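# Stand the loose plate upright in a free rack slot

## Task

Take the plate lying flat on the counter and set it standing on edge in an unoccupied slot of the dish rack, where it must end up motionless and held up by the rack alone, not by the gripper. The plate already in the rack must still stand upright in its own slot. Neither plate may be jammed down below the rack's rails. The rack must finish resting on all four of its feet, with its weight on the counter. The plate must never drop, and must never slide out of the fingers by more than a few millimetres, at any point.

## Robot and tools

Robot: one arm with six revolute joints and a two-finger parallel gripper. Every motion command covers this single arm only.

Frame: the scene frame has its origin on the table surface directly beneath the arm's base. +z is up; +y points left when facing along +x. The base may sit slightly tilted on the table. Result lines report end_effector_position (metres) and end_effector_quat_wxyz, plus linear (m/s) and angular (rad/s) velocity, all in this frame. The reported hand position is approximate, and the error grows the farther the arm reaches. end_effector_position is the spot between the pads when closed, about 2 cm back from the fingertips; the fingers extend along the gripper's +z axis and separate along its y axis. Closing pushes the tips roughly 10 mm farther along +z.

Tool execute_actions. Argument actions is a list holding zero or one item. An empty list only reports the current state. A wait is {"steps": N}, N from 1 to 300 control steps (each 1/30 s), counted from the previous result; it sends nothing new. A motion is {"rows": [...], "steps": N} with 1 to 15 rows and N at most 15 (default 15). Each row is played for one step; if there are fewer rows than steps, the final row is held. A row is exactly 7 plain numbers: six absolute joint target angles in radians, in the order waist, shoulder, elbow, forearm roll, wrist pitch, wrist roll, followed by the gripper opening. These are joint-space targets, not offsets and not Cartesian poses; they use the same scale as the Joint positions line. Stated joint ranges: waist -6.283..6.283, shoulder -2.059..2.094, elbow -3.927..0.192, forearm roll -6.283..6.283, wrist pitch -1.693..3.142, wrist roll -6.283..6.283. A target more than 0.010 rad beyond a range end (and farther out than the joint currently is) gets the whole call rejected and nothing is sent. True limits may differ from stated ones by up to 0.010 rad either way; targets past the real end are clipped there and the result may print "joint sent to its limit" (possibly about an earlier move). The opening is an absolute value in [-1, 1]: +1 fully open, -1 fully shut. Optional pictures (boolean) controls whether camera images come back; by default they do.

Motion limits: joint targets move at most 3.14 rad/s, take 0.16 s to accelerate, and all joints are synchronised to arrive together. Each step the sent target stays within 0.623 rad of the measured angle, and targets are scaled back if they would put the hand more than 70 mm from where it is measured. Large moves therefore need several calls. The arm continues toward the last row sent while the operator is composing a reply or waiting, until it nearly stops or a step is HELD.

Result lines: Joint positions and Joint velocities list the six joints (rad, rad/s) then the finger-pad gap (m, m/s; 0.084 m is fully open). grip_measured gives the actual opening on the command scale. HELD marks steps where the row, or part of it, was not passed on. "joint command not followed" means a clearance check (mounting block or post counts as arm) altered or stopped targets. MOTOR HOT appears from 65 °C; at 80 °C an OVER-TEMPERATURE FAULT brakes the arm until it cools. Holding loads heats motors, even while idle.

Gripping: to hold something, command an opening well under grip_measured; the bigger the difference, the firmer the squeeze (about 24 N per pad up to roughly 6 cm width). -1 gives full force on parts at least about 0.5 mm thick; thinner ones get less. Commanding the read grip_measured still presses lightly on parts up to about 6 cm, less for wider ones, which may slip. Closing quickly can overshoot in force, sometimes enough to pop the fingers open.

Torque fault: if contact torque reaches a joint's load limit (waist 43.5, shoulder 43.5, elbow 26.1, forearm roll 26.1, wrist pitch 17.4, wrist roll 17.4 N m, held weight included), the arm halts, backs that joint off slightly, pauses 10 s and drops the rest of the call. Avoid shoving into the rack, counter or plates.

Tool zoom_image: camera (cam_head_left, cam_head_right, cam_low, cam_wrist) and region [x0, y0, x1, y1] in pixels of that camera's most recent image, top-left origin, at most 504x504. All cameras are 896x504.

Tool finished_scene: pass scene, the number of the current scene. Answering without any tool call ends everything.

Cautions: do not let a plate drop or slip in the fingers, do not press plates below the rails, do not tip or lift the rack, and do not push anything off the table. Occasional external nudges may move loose objects. Release the plate only once the rack supports it, then move clear and confirm it stays still before finishing.

Each tool is called as name([rows], argument=value, ...), one row to a line, values as JSON.

## Session

execute_actions(actions=[])

Scene clock: 0.00 s of 4942.00 s.
end_effector_position=(+0.0425, +0.3167, +0.2662) grip_measured=-1.00 end_effector_quat_wxyz=(-0.150, +0.748, -0.408, +0.502) end_effector_velocity=(+0.000, -0.001, -0.000) end_effector_angular_velocity=(-0.001, -0.001, +0.001)
Joint positions: [ 2.083 -0.106 -0.685 -0.767  1.766 -2.639  0.   ]
Joint velocities: [ 0.     0.     0.002 -0.    -0.     0.    -0.   ]

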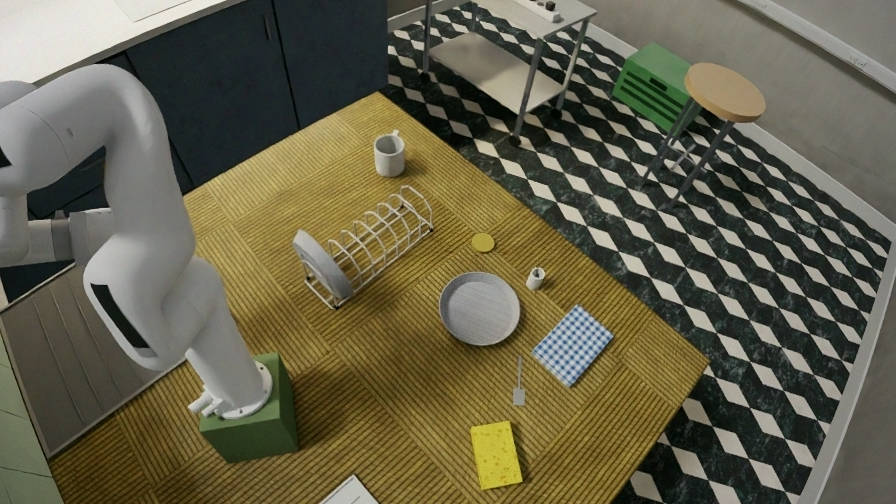

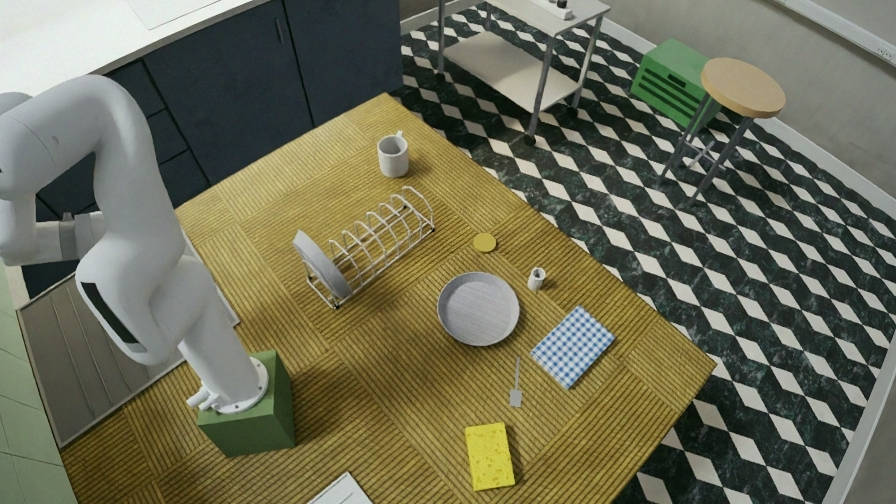

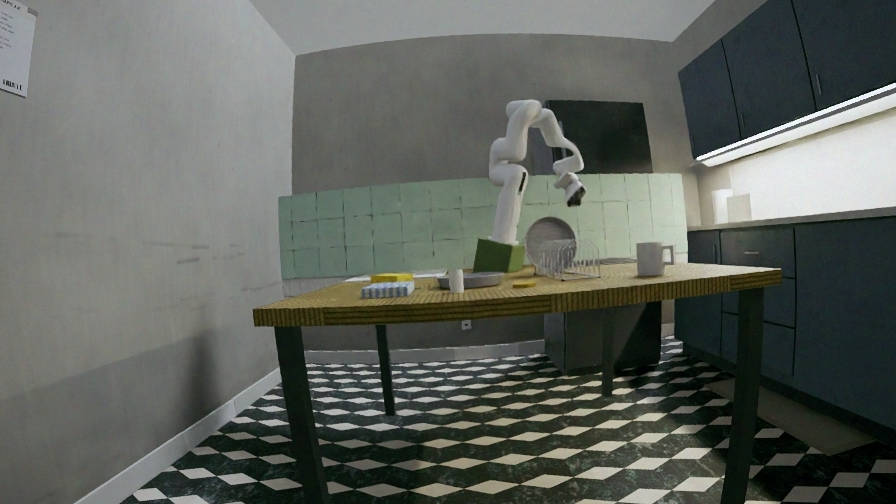

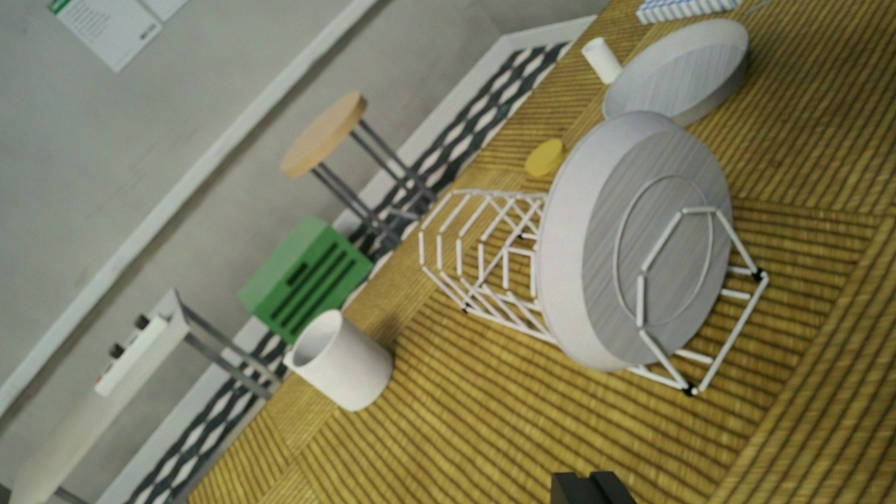

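zoom_image(camera="cam_head_left", region=[270, 160, 570, 360])

zoom_image(camera="cam_low", region=[400, 190, 640, 310])

Region (270, 160, 570, 360) of cam_head_left's 896x504 image, scaled by 1.680, with more detail than that image has.

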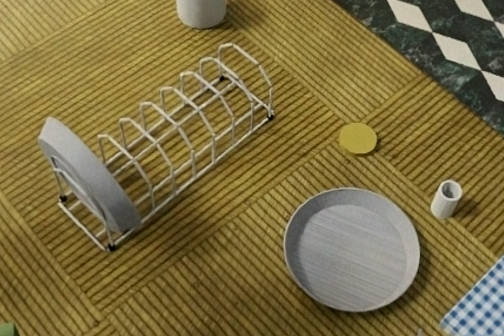

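Region (400, 190, 640, 310) of cam_low's 896x504 image, scaled by 2.100, with more detail than that image has.

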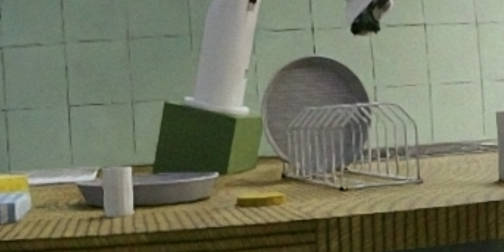

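execute_actions([
  {"rows":[[2.0,-0.15,-1.3,-0.6,1.5,-2.7,1]]},
], pictures=false)

execute_actions([
  {"rows":[[-0.25,0.0,-1.2,0,1.05,-3.14,1]]},
], pictures=false)

execute_actions([
  {"steps":45},
])

Scene clock: 18.03 s of 4942.00 s.
end_effector_position=(-0.0587, +0.4816, +0.3669) grip_measured=+1.00 end_effector_quat_wxyz=(-0.144, +0.773, -0.587, +0.191) end_effector_velocity=(-0.147, +0.351, +0.373) end_effector_angular_velocity=(+1.048, +1.133, -0.262)
Joint positions: [ 2.014 -0.143 -1.201 -0.627  1.543 -2.69   0.084]
Joint velocities: [-0.153 -0.079 -1.11   0.306 -0.48  -0.11   0.   ]
Steps of this call (steps 1 to 90: nothing new was sent; then 14.53 s passed at rest; steps 91 to 105: all 15 steps of this action). Readings (joint positions):
91: [2.083 -0.106 -0.685 -0.767 1.766 -2.639]
92: [2.083 -0.106 -0.689 -0.765 1.763 -2.640]
94: [2.074 -0.108 -0.743 -0.747 1.736 -2.646]
98: [2.051 -0.123 -0.929 -0.701 1.661 -2.663]
105: the state above

Scene clock: 18.53 s of 4942.00 s.
end_effector_position=(+0.0770, +0.5358, +0.2806) grip_measured=+1.00 end_effector_quat_wxyz=(+0.030, +0.676, -0.732, +0.078) end_effector_velocity=(+0.480, -0.013, -0.124) end_effector_angular_velocity=(-0.011, +0.194, -1.048)
Joint positions: [ 1.42  -0.048 -1.226 -0.204  1.203 -2.989  0.084]
Joint velocities: [-1.229  0.103  0.052  0.454 -0.341 -0.334  0.   ]
Steps of this call (steps 1 to 15: all 15 steps of this action). Readings (joint positions):
1: [2.008 -0.146 -1.237 -0.617 1.527 -2.694]
2: [1.999 -0.147 -1.268 -0.602 1.507 -2.702]
4: [1.934 -0.140 -1.291 -0.527 1.438 -2.753]
8: [1.727 -0.085 -1.246 -0.358 1.319 -2.876]
15: the state above

Scene clock: 20.03 s of 4942.00 s.
end_effector_position=(+0.5417, +0.0127, +0.3177) grip_measured=+1.00 end_effector_quat_wxyz=(+0.014, +0.031, +0.992, -0.121) end_effector_velocity=(-0.022, -0.403, +0.093) end_effector_angular_velocity=(-0.079, -0.196, -0.775)
Joint positions: [-0.217 -0.    -1.2   -0.002  1.051 -3.139  0.084]
Joint velocities: [-0.819  0.01   0.005  0.032 -0.027 -0.028  0.   ]
Steps of this call (steps 1 to 45: the robot went on to your last target). Readings (joint positions):
1: [1.379 -0.045 -1.224 -0.190 1.193 -3.000]
2: [1.339 -0.041 -1.222 -0.177 1.183 -3.010]
4: [1.260 -0.036 -1.219 -0.153 1.165 -3.027]
8: [1.107 -0.028 -1.215 -0.116 1.137 -3.054]
45: the state above

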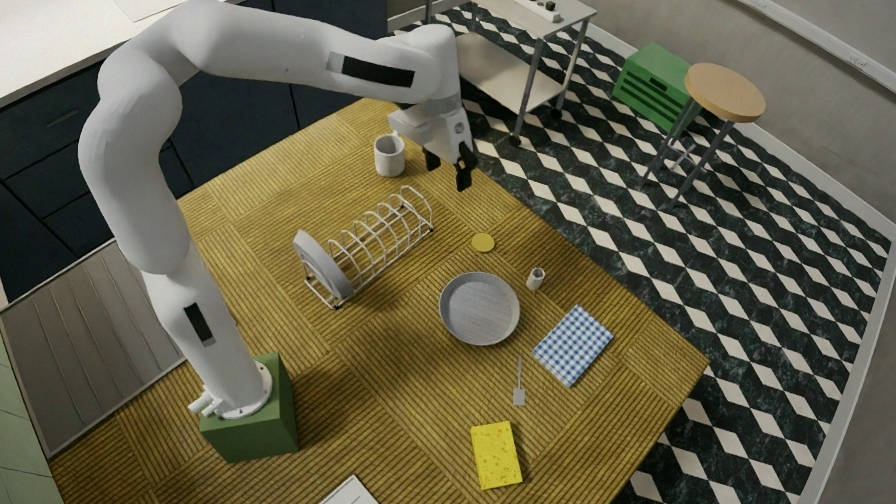

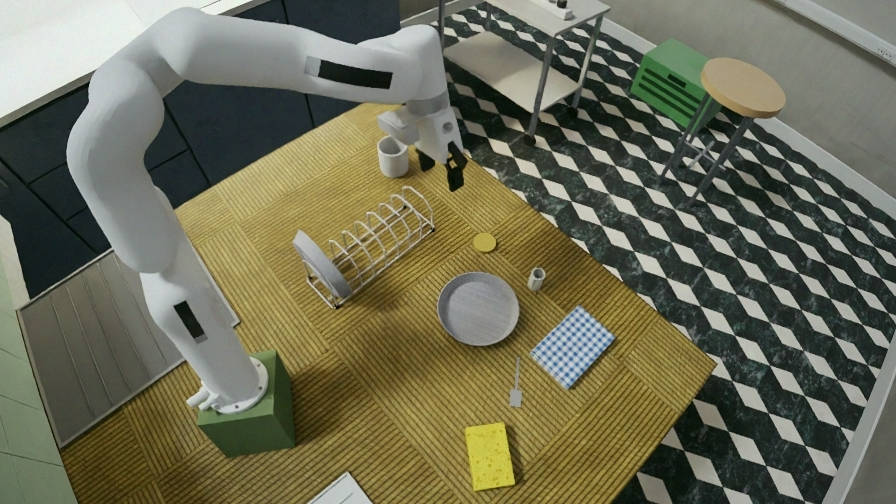

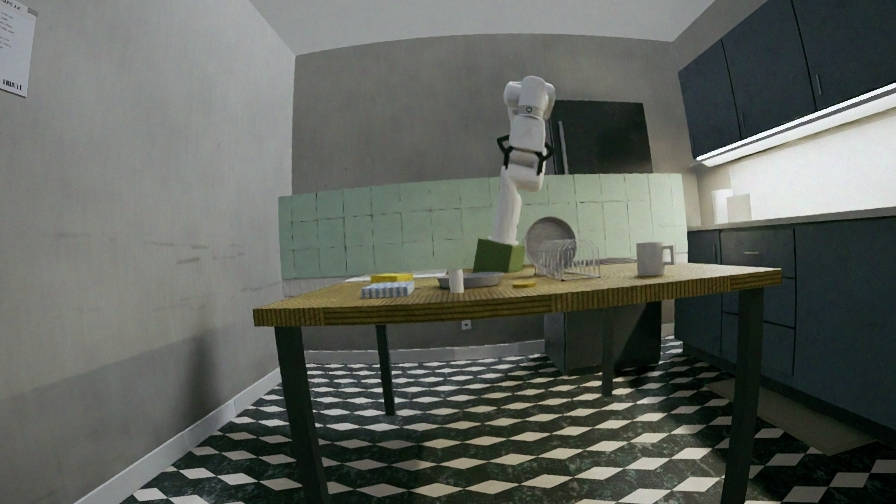

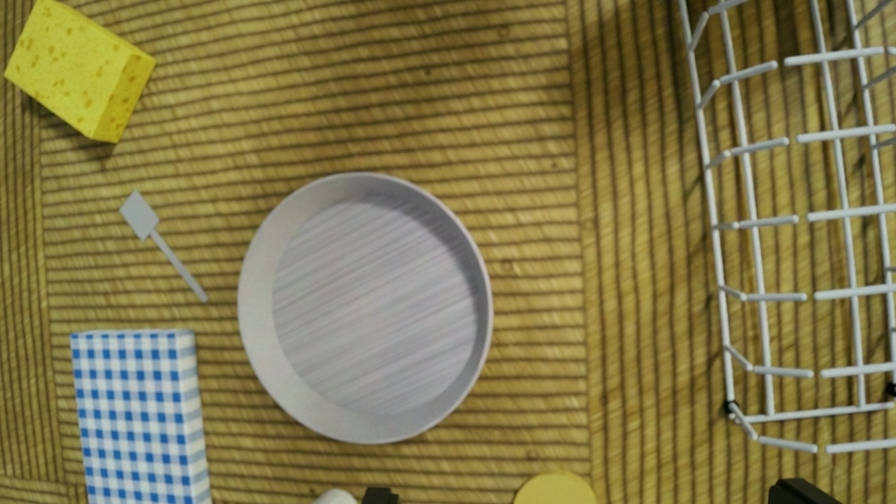

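execute_actions([
  {"rows":[[-0.298,0.202,-0.396,0,-0.264,-4.097,0]]},
], pictures=false)

execute_actions([
  {"steps":25},
])

Scene clock: 35.97 s of 4942.00 s.
end_effector_position=(+0.4413, -0.0536, +0.1347) grip_measured=-0.01 end_effector_quat_wxyz=(-0.048, -0.194, +0.973, -0.113) end_effector_velocity=(-0.240, -0.086, -0.339) end_effector_angular_velocity=(+0.025, +0.001, +1.626)
Joint positions: [-0.28   0.127 -0.722 -0.     0.516 -3.666  0.044]
Joint velocities: [-0.068  0.286  1.235 -0.    -1.913 -1.646 -0.   ]
Steps of this call (steps 1 to 30: the robot went on to your last target; steps 31 to 120: nothing new was sent; then 11.43 s passed at rest; steps 121 to 135: all 15 steps of this action). Readings (joint positions):
121: [-0.250 0.000 -1.200 0.000 1.050 -3.140]
122: [-0.250 0.001 -1.196 -0.000 1.042 -3.147]
124: [-0.254 0.013 -1.147 -0.000 0.981 -3.206]
128: [-0.265 0.063 -0.991 -0.000 0.839 -3.351]
135: the state above

Scene clock: 36.80 s of 4942.00 s.
end_effector_position=(+0.4259, -0.0678, +0.1030) grip_measured=-0.01 end_effector_quat_wxyz=(+0.090, -0.404, +0.889, -0.198) end_effector_velocity=(-0.001, +0.000, -0.001) end_effector_angular_velocity=(+0.000, +0.002, +0.000)
Joint positions: [-0.298  0.202 -0.396 -0.    -0.264 -4.097  0.044]
Joint velocities: [ 0.     0.001  0.001 -0.    -0.    -0.     0.   ]
Steps of this call (steps 1 to 25: the robot went on to your last target). Readings (joint positions):
1: [-0.282 0.136 -0.680 -0.000 0.447 -3.722]
2: [-0.285 0.147 -0.635 -0.000 0.365 -3.783]
4: [-0.290 0.169 -0.541 0.000 0.171 -3.902]
8: [-0.297 0.197 -0.420 0.000 -0.177 -4.061]
25: the state above

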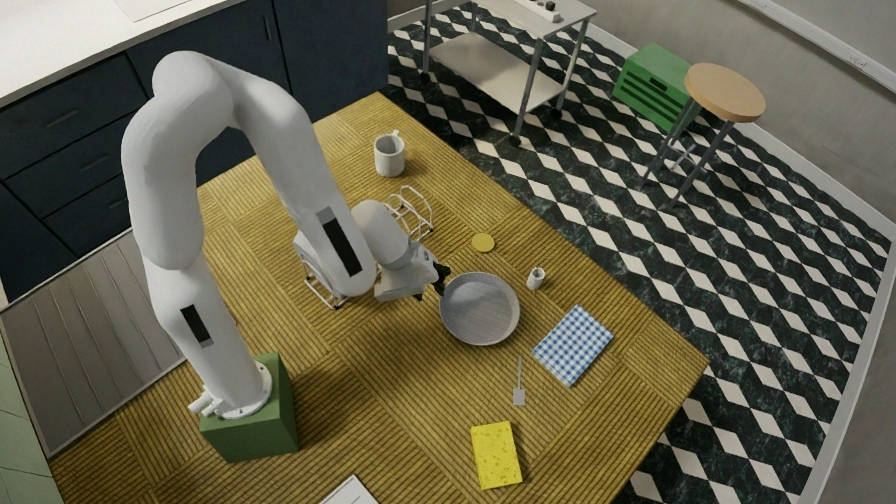

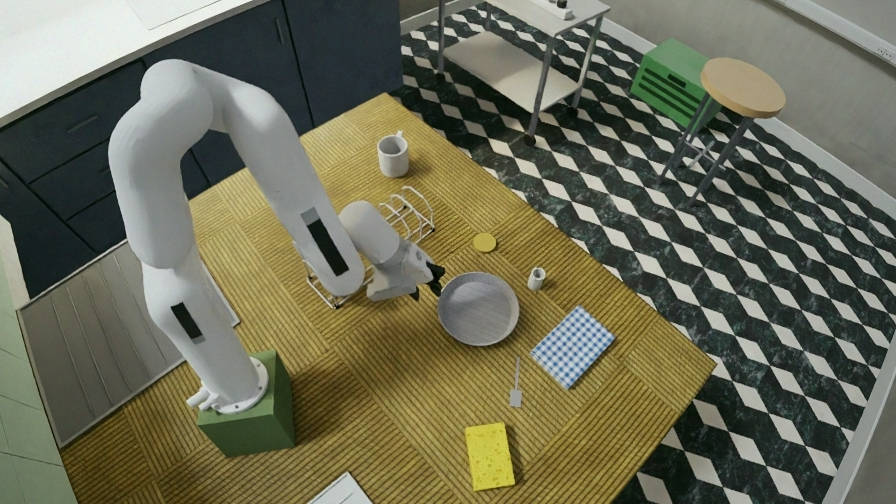

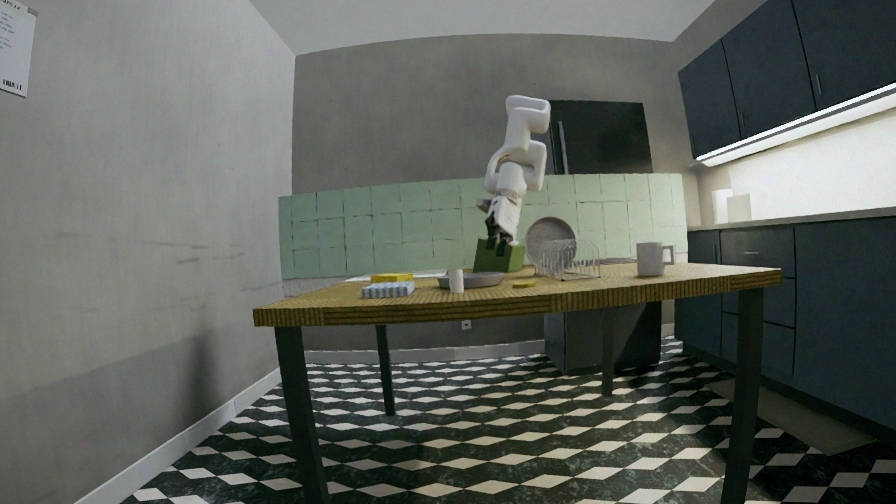

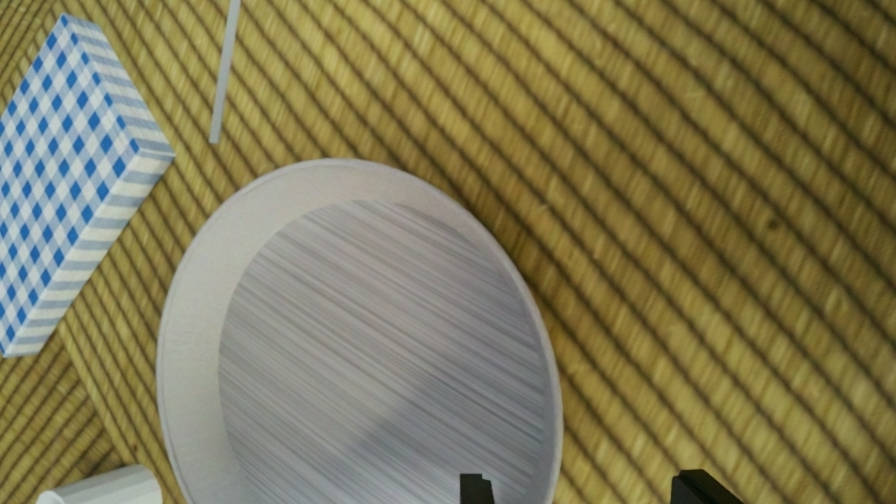

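execute_actions([
  {"rows":[[-0.298,0.25,-0.418,0,-0.29,-4.097,-0.1],[-0.298,0.29,-0.438,0,-0.31,-4.097,-0.15],[-0.298,0.33,-0.458,0,-0.33,-4.097,-0.2],[-0.298,0.37,-0.479,0,-0.349,-4.097,-0.25],[-0.298,0.41,-0.50,0,-0.368,-4.097,-0.25],[-0.298,0.44,-0.517,0,-0.381,-4.097,-0.25],[-0.298,0.47,-0.534,0,-0.394,-4.097,-0.25],[-0.298,0.50,-0.552,0,-0.406,-4.097,-0.25],[-0.298,0.52,-0.564,0,-0.414,-4.097,-0.25],[-0.298,0.535,-0.573,0,-0.42,-4.097,-0.25]]},
])

zoom_image(camera="cam_low", region=[430, 220, 550, 300])

zoom_image(camera="cam_head_right", region=[390, 240, 530, 350])

Scene clock: 40.70 s of 4942.00 s.
end_effector_position=(+0.4452, -0.0885, +0.0333) grip_measured=-0.27 end_effector_quat_wxyz=(+0.088, -0.404, +0.889, -0.197) end_effector_velocity=(+0.023, +0.000, +0.014) end_effector_angular_velocity=(-0.009, -0.058, +0.015)
Joint positions: [-0.298  0.535 -0.571  0.    -0.419 -4.097  0.032]
Joint velocities: [ 0.001 -0.011 -0.024  0.    -0.026  0.     0.   ]
Steps of this call (steps 1 to 15: the robot went on to your last target; steps 16 to 100: nothing new was sent; then 0.07 s passed at rest; steps 101 to 115: all 15 steps of this action). Readings (joint positions):
101: [-0.298 0.202 -0.396 0.000 -0.264 -4.097]
102: [-0.298 0.207 -0.398 0.000 -0.268 -4.097]
104: [-0.298 0.254 -0.423 0.000 -0.294 -4.097]
108: [-0.298 0.405 -0.498 -0.000 -0.364 -4.097]
115: the state above

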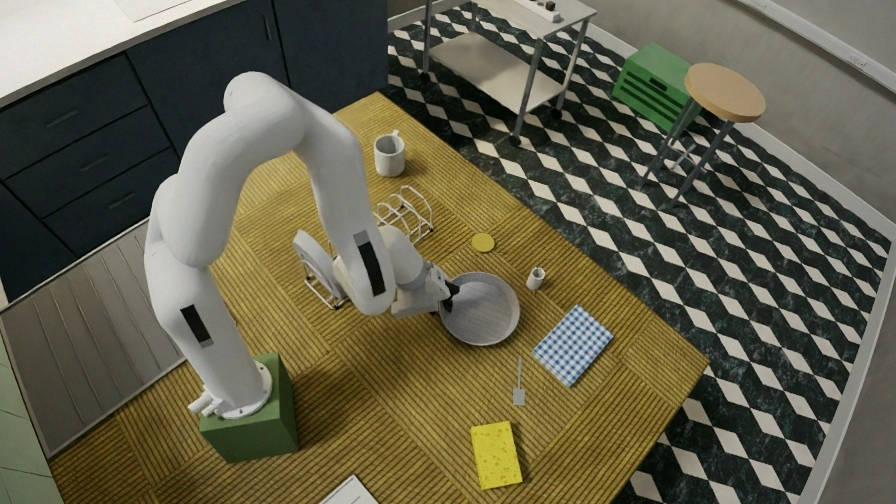

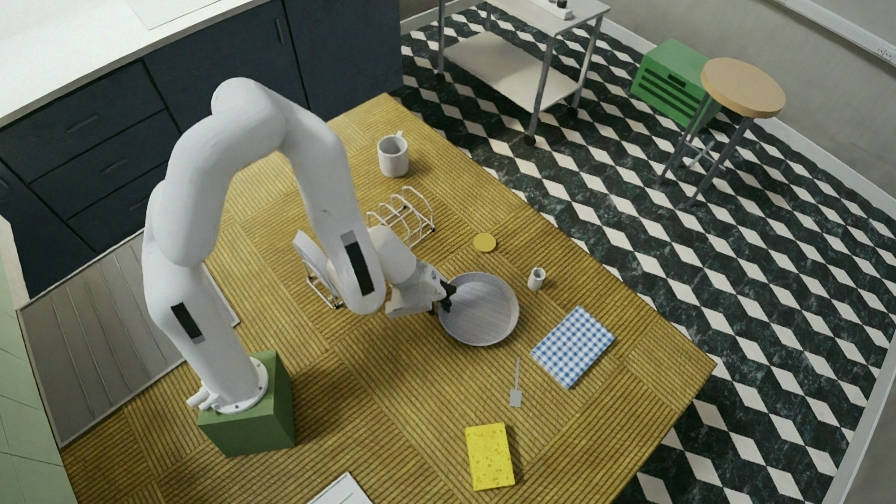

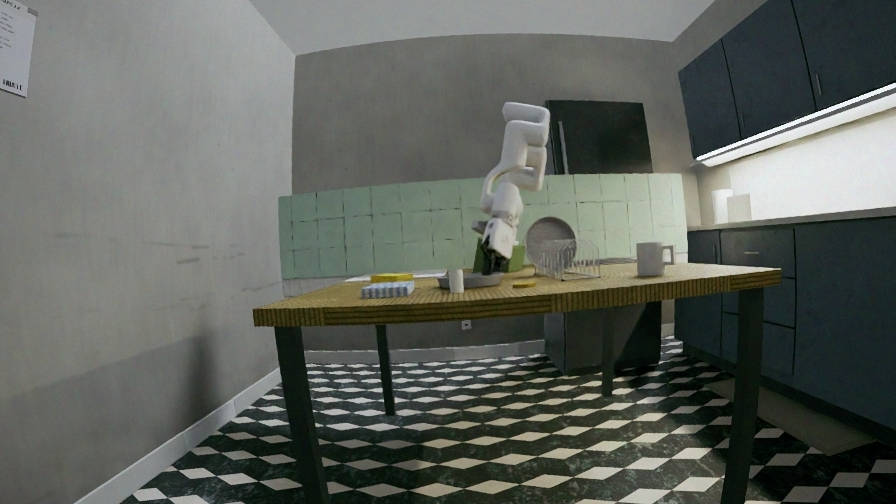

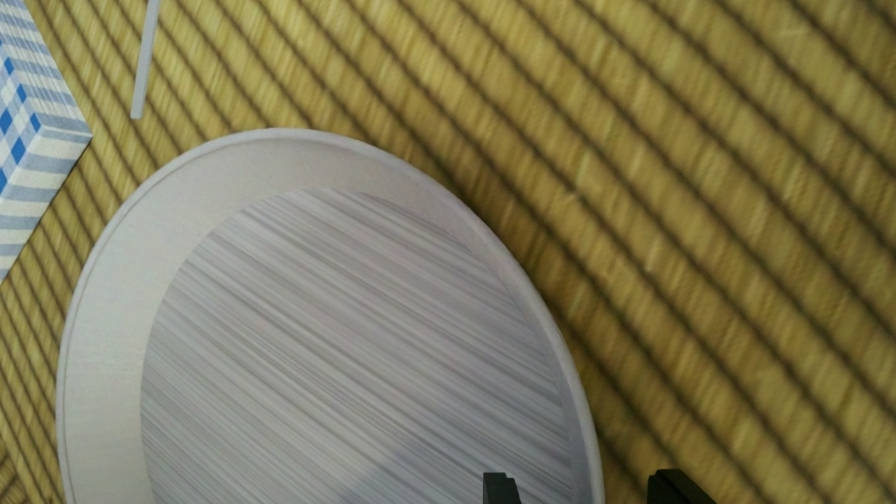

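Region (430, 220, 550, 300) of cam_low's 896x504 image, scaled by 4.200, with more detail than that image has.

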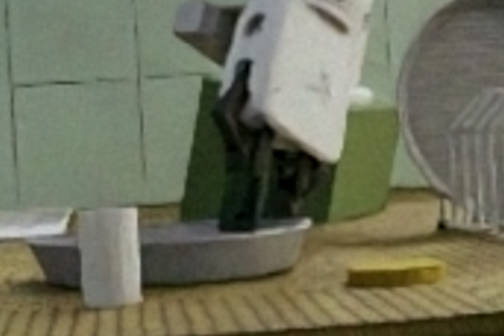

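Region (390, 240, 530, 350) of cam_head_right's 896x504 image, scaled by 3.600, with more detail than that image has; it fills the top 396 rows of this view, and the rest is white.

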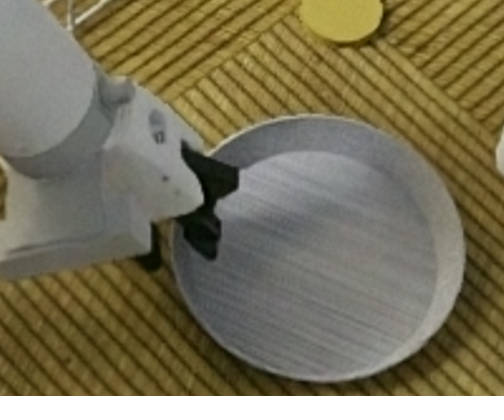

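execute_actions([
  {"rows":[[-0.298,0.548,-0.579,0,-0.427,-4.097,-0.35],[-0.298,0.56,-0.585,0,-0.433,-4.097,-0.45],[-0.298,0.574,-0.592,0,-0.44,-4.097,-0.5]]},
])

zoom_image(camera="cam_head_right", region=[400, 260, 500, 340])

Scene clock: 44.30 s of 4942.00 s.
end_effector_position=(+0.4481, -0.0911, +0.0259) grip_measured=-0.52 end_effector_quat_wxyz=(+0.091, -0.404, +0.888, -0.199) end_effector_velocity=(-0.001, +0.000, -0.001) end_effector_angular_velocity=(+0.001, +0.004, +0.000)
Joint positions: [-0.298  0.572 -0.593  0.    -0.441 -4.097  0.021]
Joint velocities: [ 0.001  0.002  0.001 -0.001  0.001  0.    -0.   ]
Steps of this call (steps 1 to 15: the robot went on to your last target; steps 16 to 93: nothing new was sent; steps 94 to 108: all 15 steps of this action). Readings (joint positions):
94: [-0.298 0.535 -0.573 0.000 -0.420 -4.097]
95: [-0.298 0.538 -0.575 0.000 -0.422 -4.097]
97: [-0.298 0.555 -0.584 -0.000 -0.432 -4.097]
101: [-0.299 0.572 -0.593 0.000 -0.441 -4.097]
108: the state above

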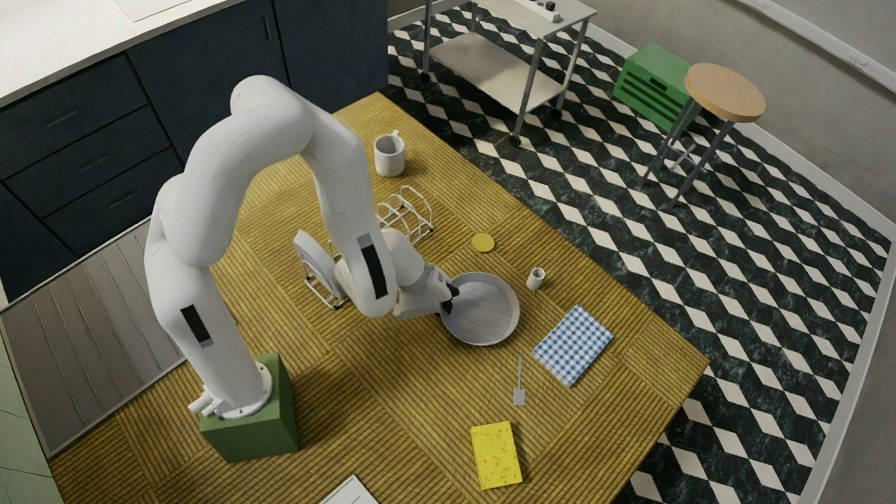

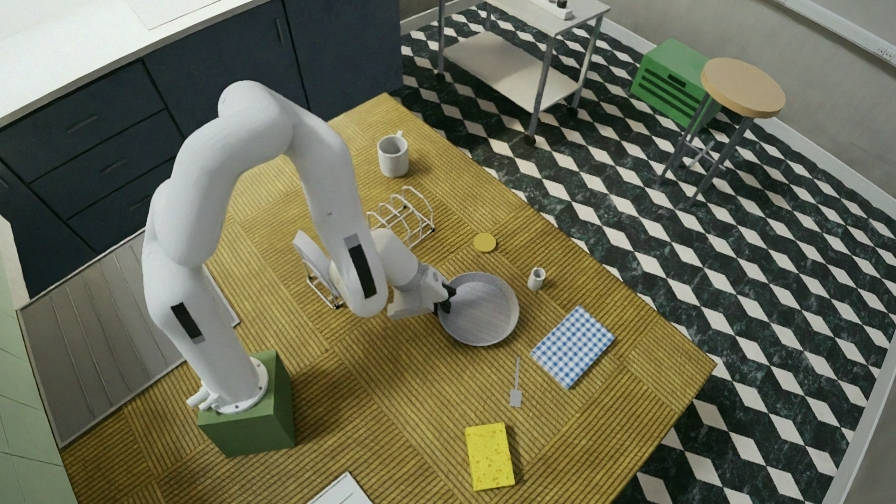

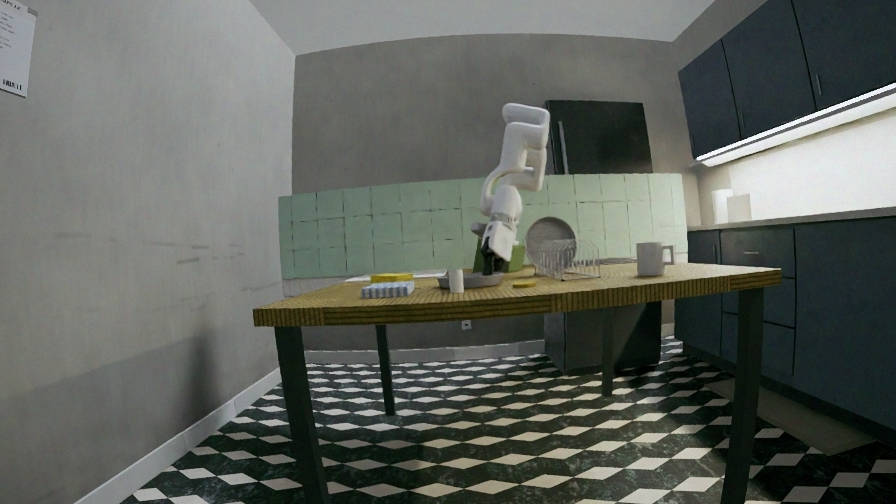

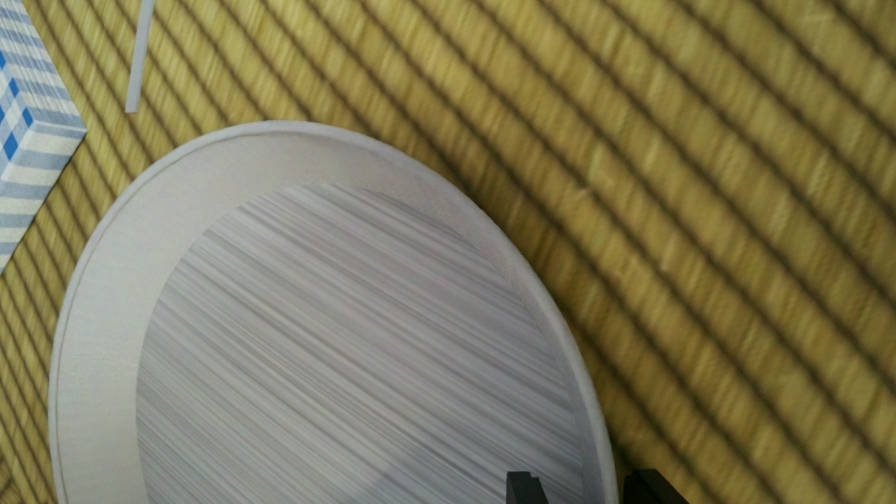

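Region (400, 260, 500, 340) of cam_head_right's 896x504 image, scaled by 5.040, with more detail than that image has; it fills the top 403 rows of this view, and the rest is white.

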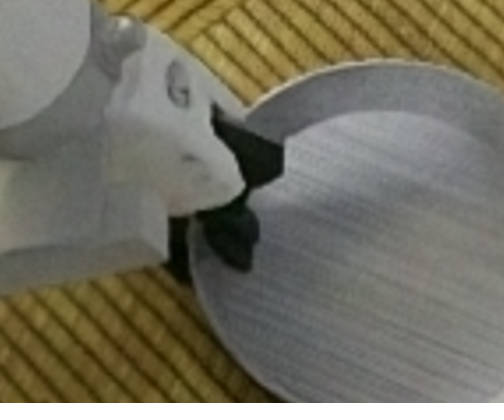

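execute_actions([
  {"rows":[[-0.298,0.567,-0.586,0,-0.439,-4.097,-0.55],[-0.298,0.567,-0.586,0,-0.439,-4.097,-0.6],[-0.298,0.567,-0.586,0,-0.439,-4.097,-0.65],[-0.298,0.567,-0.586,0,-0.439,-4.097,-0.7],[-0.298,0.567,-0.586,0,-0.439,-4.097,-0.75],[-0.298,0.567,-0.586,0,-0.439,-4.097,-0.8],[-0.298,0.567,-0.586,0,-0.439,-4.097,-0.85],[-0.298,0.567,-0.586,0,-0.439,-4.097,-0.9],[-0.298,0.567,-0.586,0,-0.439,-4.097,-0.95],[-0.298,0.567,-0.586,0,-0.439,-4.097,-1]]},
], pictures=false)

execute_actions([
  {"rows":[[-0.298,0.565,-0.586,0,-0.437,-4.097,-1],[-0.298,0.562,-0.586,0,-0.434,-4.097,-1],[-0.298,0.558,-0.586,0,-0.43,-4.097,-1],[-0.298,0.553,-0.586,0,-0.425,-4.097,-1],[-0.298,0.547,-0.586,0,-0.419,-4.097,-1],[-0.298,0.54,-0.586,0,-0.412,-4.097,-1],[-0.298,0.532,-0.586,0,-0.404,-4.097,-1],[-0.298,0.524,-0.586,0,-0.396,-4.097,-1],[-0.298,0.516,-0.586,0,-0.388,-4.097,-1],[-0.298,0.51,-0.586,0,-0.382,-4.097,-1]]},
])

Scene clock: 48.13 s of 4942.00 s.
end_effector_position=(+0.4424, -0.0903, +0.0241) grip_measured=-0.94 end_effector_quat_wxyz=(+0.086, -0.404, +0.889, -0.196) end_effector_velocity=(+0.011, -0.001, +0.005) end_effector_angular_velocity=(-0.003, -0.022, +0.004)
Joint positions: [-0.298  0.57  -0.583 -0.    -0.436 -4.097  0.003]
Joint velocities: [-0.001 -0.001 -0.018  0.    -0.004  0.    -0.001]
Steps of this call (steps 1 to 15: the robot went on to your last target; steps 16 to 100: nothing new was sent; steps 101 to 115: all 15 steps of this action). Readings (joint positions):
101: [-0.298 0.574 -0.592 -0.000 -0.441 -4.097]
102: [-0.297 0.573 -0.590 -0.001 -0.440 -4.097]
104: [-0.297 0.570 -0.584 -0.001 -0.438 -4.097]
108: [-0.297 0.571 -0.581 -0.001 -0.435 -4.097]
115: the state above

Scene clock: 48.63 s of 4942.00 s.
end_effector_position=(+0.4552, -0.0877, +0.0416) grip_measured=-0.94 end_effector_quat_wxyz=(+0.090, -0.404, +0.888, -0.198) end_effector_velocity=(-0.015, -0.001, -0.008) end_effector_angular_velocity=(+0.005, +0.034, -0.013)
Joint positions: [-0.298  0.51  -0.587 -0.    -0.382 -4.097  0.003]
Joint velocities: [-0.002  0.005  0.017  0.002  0.014  0.     0.   ]
Steps of this call (steps 1 to 15: all 15 steps of this action). Readings (joint positions):
1: [-0.298 0.570 -0.583 -0.000 -0.437 -4.097]
2: [-0.298 0.569 -0.584 -0.000 -0.436 -4.097]
4: [-0.298 0.565 -0.585 -0.000 -0.432 -4.097]
8: [-0.298 0.543 -0.585 -0.000 -0.413 -4.097]
15: the state above

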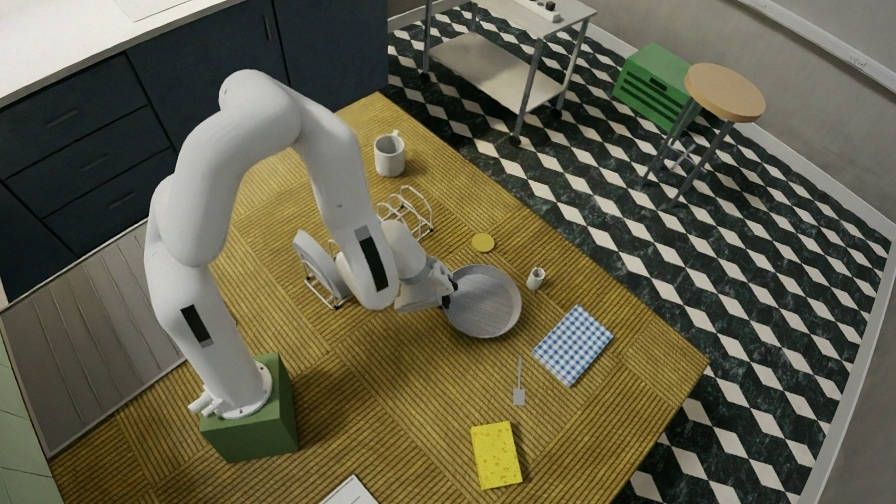

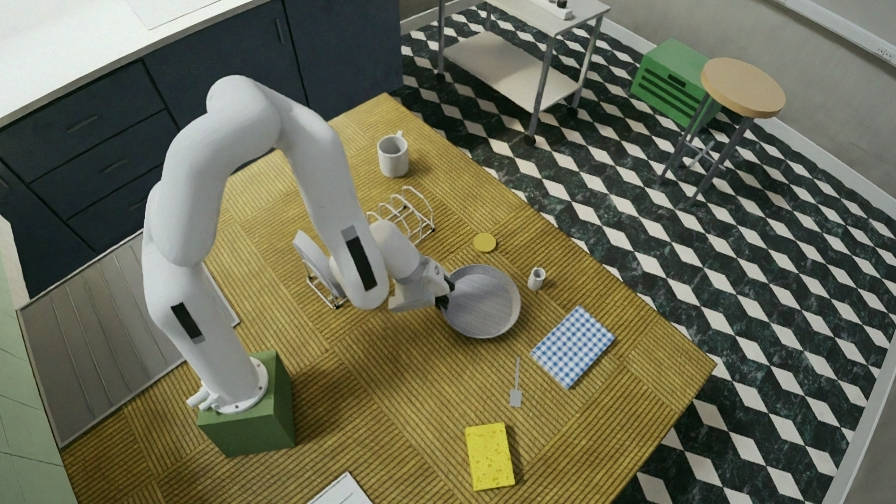

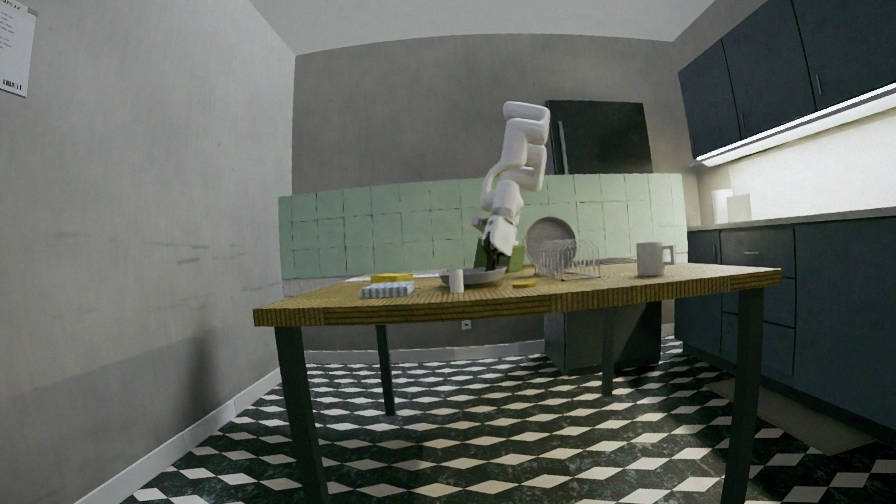

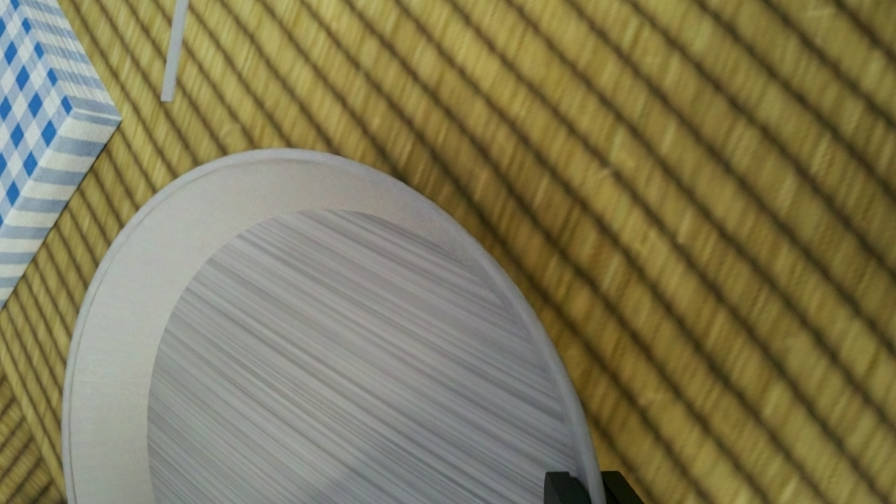

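execute_actions([
  {"rows":[[-0.298,0.5,-0.587,0,-0.372,-4.097,-1],[-0.298,0.485,-0.588,0,-0.358,-4.097,-1],[-0.298,0.465,-0.59,0,-0.339,-4.097,-1],[-0.298,0.44,-0.592,0,-0.315,-4.097,-1],[-0.298,0.41,-0.594,0,-0.286,-4.097,-1],[-0.298,0.375,-0.597,0,-0.252,-4.097,-1],[-0.298,0.34,-0.6,0,-0.219,-4.097,-1],[-0.298,0.305,-0.603,0,-0.185,-4.097,-1],[-0.298,0.27,-0.605,0,-0.152,-4.097,-1],[-0.298,0.235,-0.608,0,-0.118,-4.097,-1],[-0.298,0.2,-0.611,0,-0.085,-4.097,-1],[-0.298,0.165,-0.614,0,-0.051,-4.097,-1],[-0.298,0.13,-0.617,0,-0.018,-4.097,-1],[-0.298,0.095,-0.619,0,0.016,-4.097,-1],[-0.298,0.06,-0.622,0,0.05,-4.097,-1]]},
], pictures=false)

execute_actions([
  {"rows":[[-0.298,0.025,-0.625,0,0.075,-4.1,-1],[-0.298,-0.01,-0.628,0,0.1,-4.11,-1],[-0.298,-0.045,-0.631,0,0.12,-4.12,-1],[-0.298,-0.08,-0.634,0,0.14,-4.13,-1],[-0.298,-0.115,-0.636,0,0.16,-4.14,-1],[-0.298,-0.15,-0.639,0,0.175,-4.15,-1],[-0.298,-0.185,-0.642,-0.02,0.19,-4.16,-1],[-0.298,-0.22,-0.645,-0.05,0.2,-4.17,-1],[-0.298,-0.255,-0.648,-0.09,0.21,-4.18,-1],[-0.298,-0.29,-0.65,-0.14,0.22,-4.19,-1],[-0.298,-0.32,-0.653,-0.2,0.225,-4.2,-1],[-0.298,-0.35,-0.655,-0.26,0.23,-4.21,-1],[-0.298,-0.375,-0.657,-0.33,0.237,-4.22,-1],[-0.298,-0.395,-0.659,-0.4,0.237,-4.23,-1],[-0.298,-0.41,-0.66,-0.47,0.237,-4.254,-1]]},
], pictures=false)

execute_actions([
  {"rows":[[-0.298,-0.41,-0.66,-0.54,0.237,-4.254,-1],[-0.298,-0.41,-0.66,-0.61,0.237,-4.254,-1],[-0.298,-0.41,-0.66,-0.68,0.237,-4.254,-1],[-0.298,-0.41,-0.66,-0.75,0.237,-4.254,-1],[-0.298,-0.41,-0.66,-0.82,0.237,-4.254,-1],[-0.298,-0.41,-0.66,-0.89,0.237,-4.254,-1],[-0.298,-0.41,-0.66,-0.96,0.237,-4.254,-1],[-0.298,-0.41,-0.66,-1.03,0.237,-4.254,-1],[-0.298,-0.41,-0.66,-1.1,0.237,-4.254,-1],[-0.298,-0.41,-0.66,-1.17,0.237,-4.254,-1],[-0.298,-0.41,-0.66,-1.24,0.237,-4.254,-1],[-0.298,-0.41,-0.66,-1.31,0.237,-4.254,-1],[-0.298,-0.41,-0.66,-1.38,0.237,-4.254,-1],[-0.298,-0.41,-0.66,-1.44,0.237,-4.254,-1],[-0.298,-0.41,-0.66,-1.5,0.237,-4.254,-1]]},
])

Scene clock: 65.43 s of 4942.00 s.
end_effector_position=(+0.5072, -0.0670, +0.1534) grip_measured=-0.94 end_effector_quat_wxyz=(+0.108, -0.405, +0.883, -0.209) end_effector_velocity=(+0.091, +0.077, +0.353) end_effector_angular_velocity=(-0.017, -0.113, +0.028)
Joint positions: [-0.298  0.163 -0.615  0.    -0.051 -4.097  0.003]
Joint velocities: [-0.    -1.041 -0.076 -0.     0.999  0.     0.   ]
Steps of this call (steps 1 to 15: the robot went on to your last target; steps 16 to 100: nothing new was sent; then 12.97 s passed at rest; steps 101 to 115: all 15 steps of this action). Readings (joint positions):
101: [-0.298 0.510 -0.586 0.000 -0.382 -4.097]
102: [-0.298 0.508 -0.586 -0.000 -0.378 -4.097]
104: [-0.298 0.490 -0.586 0.000 -0.360 -4.097]
108: [-0.298 0.401 -0.594 0.000 -0.275 -4.097]
115: the state above

Scene clock: 65.93 s of 4942.00 s.
end_effector_position=(+0.5442, -0.0141, +0.3642) grip_measured=-0.94 end_effector_quat_wxyz=(+0.153, -0.537, +0.763, -0.326) end_effector_velocity=(+0.018, +0.109, +0.357) end_effector_angular_velocity=(-1.560, -0.080, +1.370)
Joint positions: [-0.298 -0.337 -0.655 -0.247  0.227 -4.206  0.003]
Joint velocities: [ 0.001 -0.735 -0.057 -1.708  0.147 -0.278 -0.   ]
Steps of this call (steps 1 to 15: all 15 steps of this action). Readings (joint positions):
1: [-0.298 0.128 -0.618 0.000 -0.017 -4.097]
2: [-0.298 0.093 -0.620 0.000 0.015 -4.097]
4: [-0.298 0.024 -0.625 0.000 0.072 -4.103]
8: [-0.298 -0.116 -0.636 -0.001 0.157 -4.140]
15: the state above

Scene clock: 66.43 s of 4942.00 s.
end_effector_position=(+0.5406, +0.0034, +0.3901) grip_measured=-0.94 end_effector_quat_wxyz=(+0.065, +0.785, -0.388, +0.479) end_effector_velocity=(-0.014, +0.007, -0.020) end_effector_angular_velocity=(-1.645, +0.520, +1.126)
Joint positions: [-0.298 -0.409 -0.659 -1.256  0.237 -4.254  0.003]
Joint velocities: [ 0.    -0.007 -0.004 -2.06  -0.002 -0.001 -0.   ]
Steps of this call (steps 1 to 15: all 15 steps of this action). Readings (joint positions):
1: [-0.298 -0.360 -0.657 -0.306 0.231 -4.217]
2: [-0.298 -0.379 -0.659 -0.368 0.233 -4.228]
4: [-0.298 -0.403 -0.661 -0.498 0.235 -4.245]
8: [-0.298 -0.408 -0.658 -0.770 0.237 -4.253]
15: the state above

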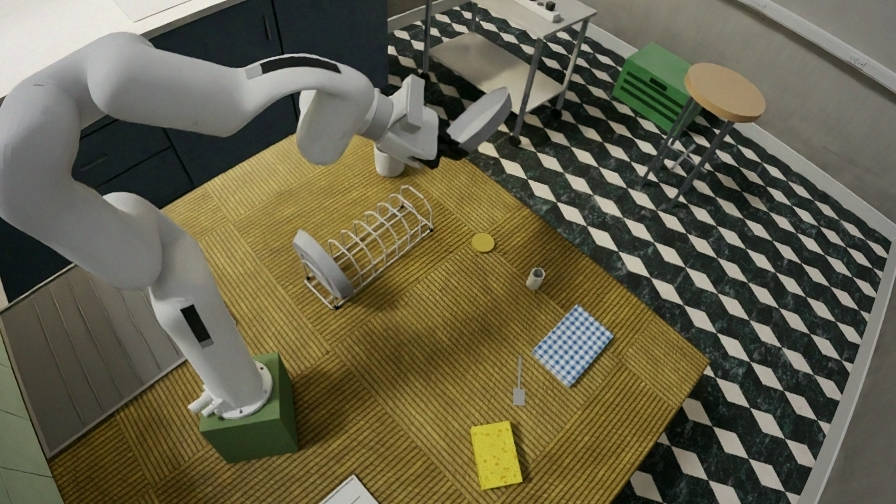

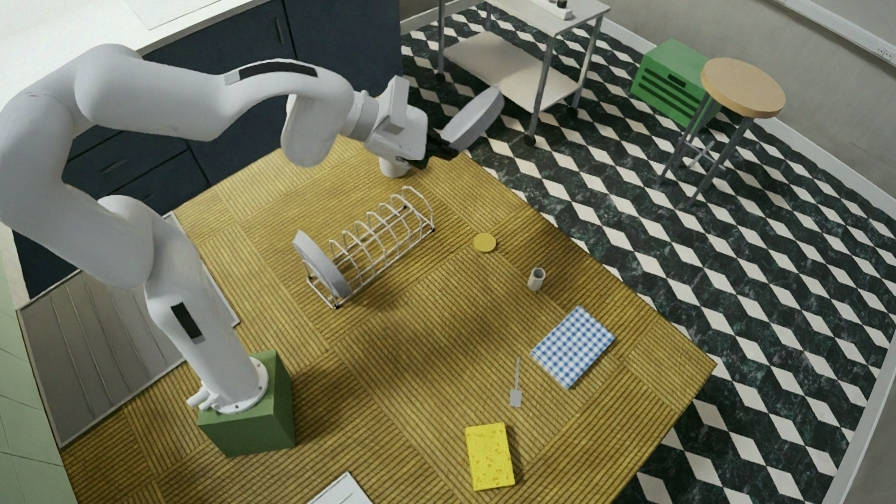

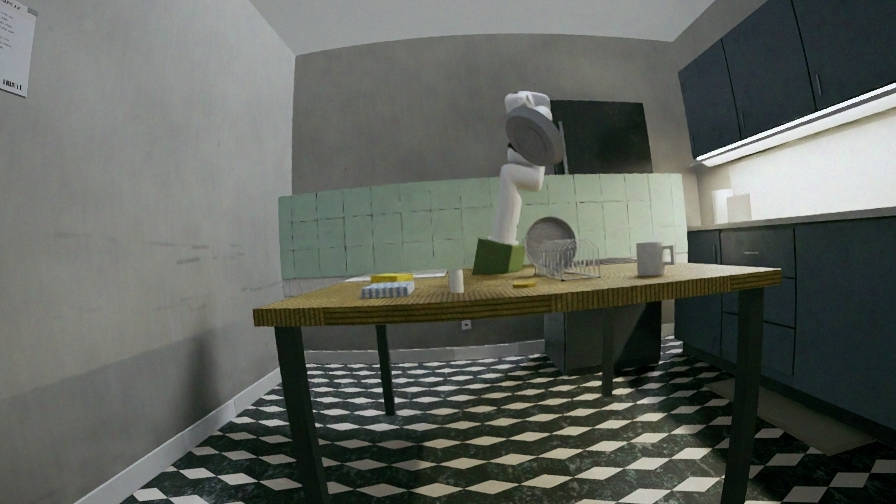

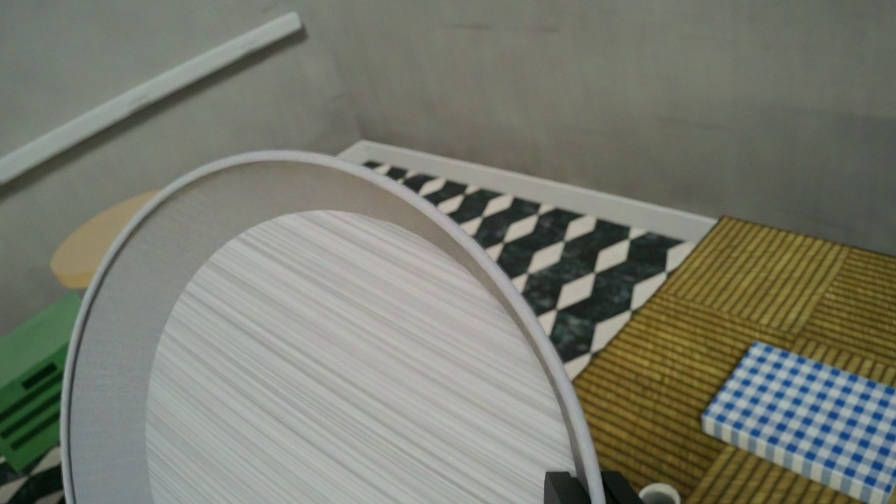

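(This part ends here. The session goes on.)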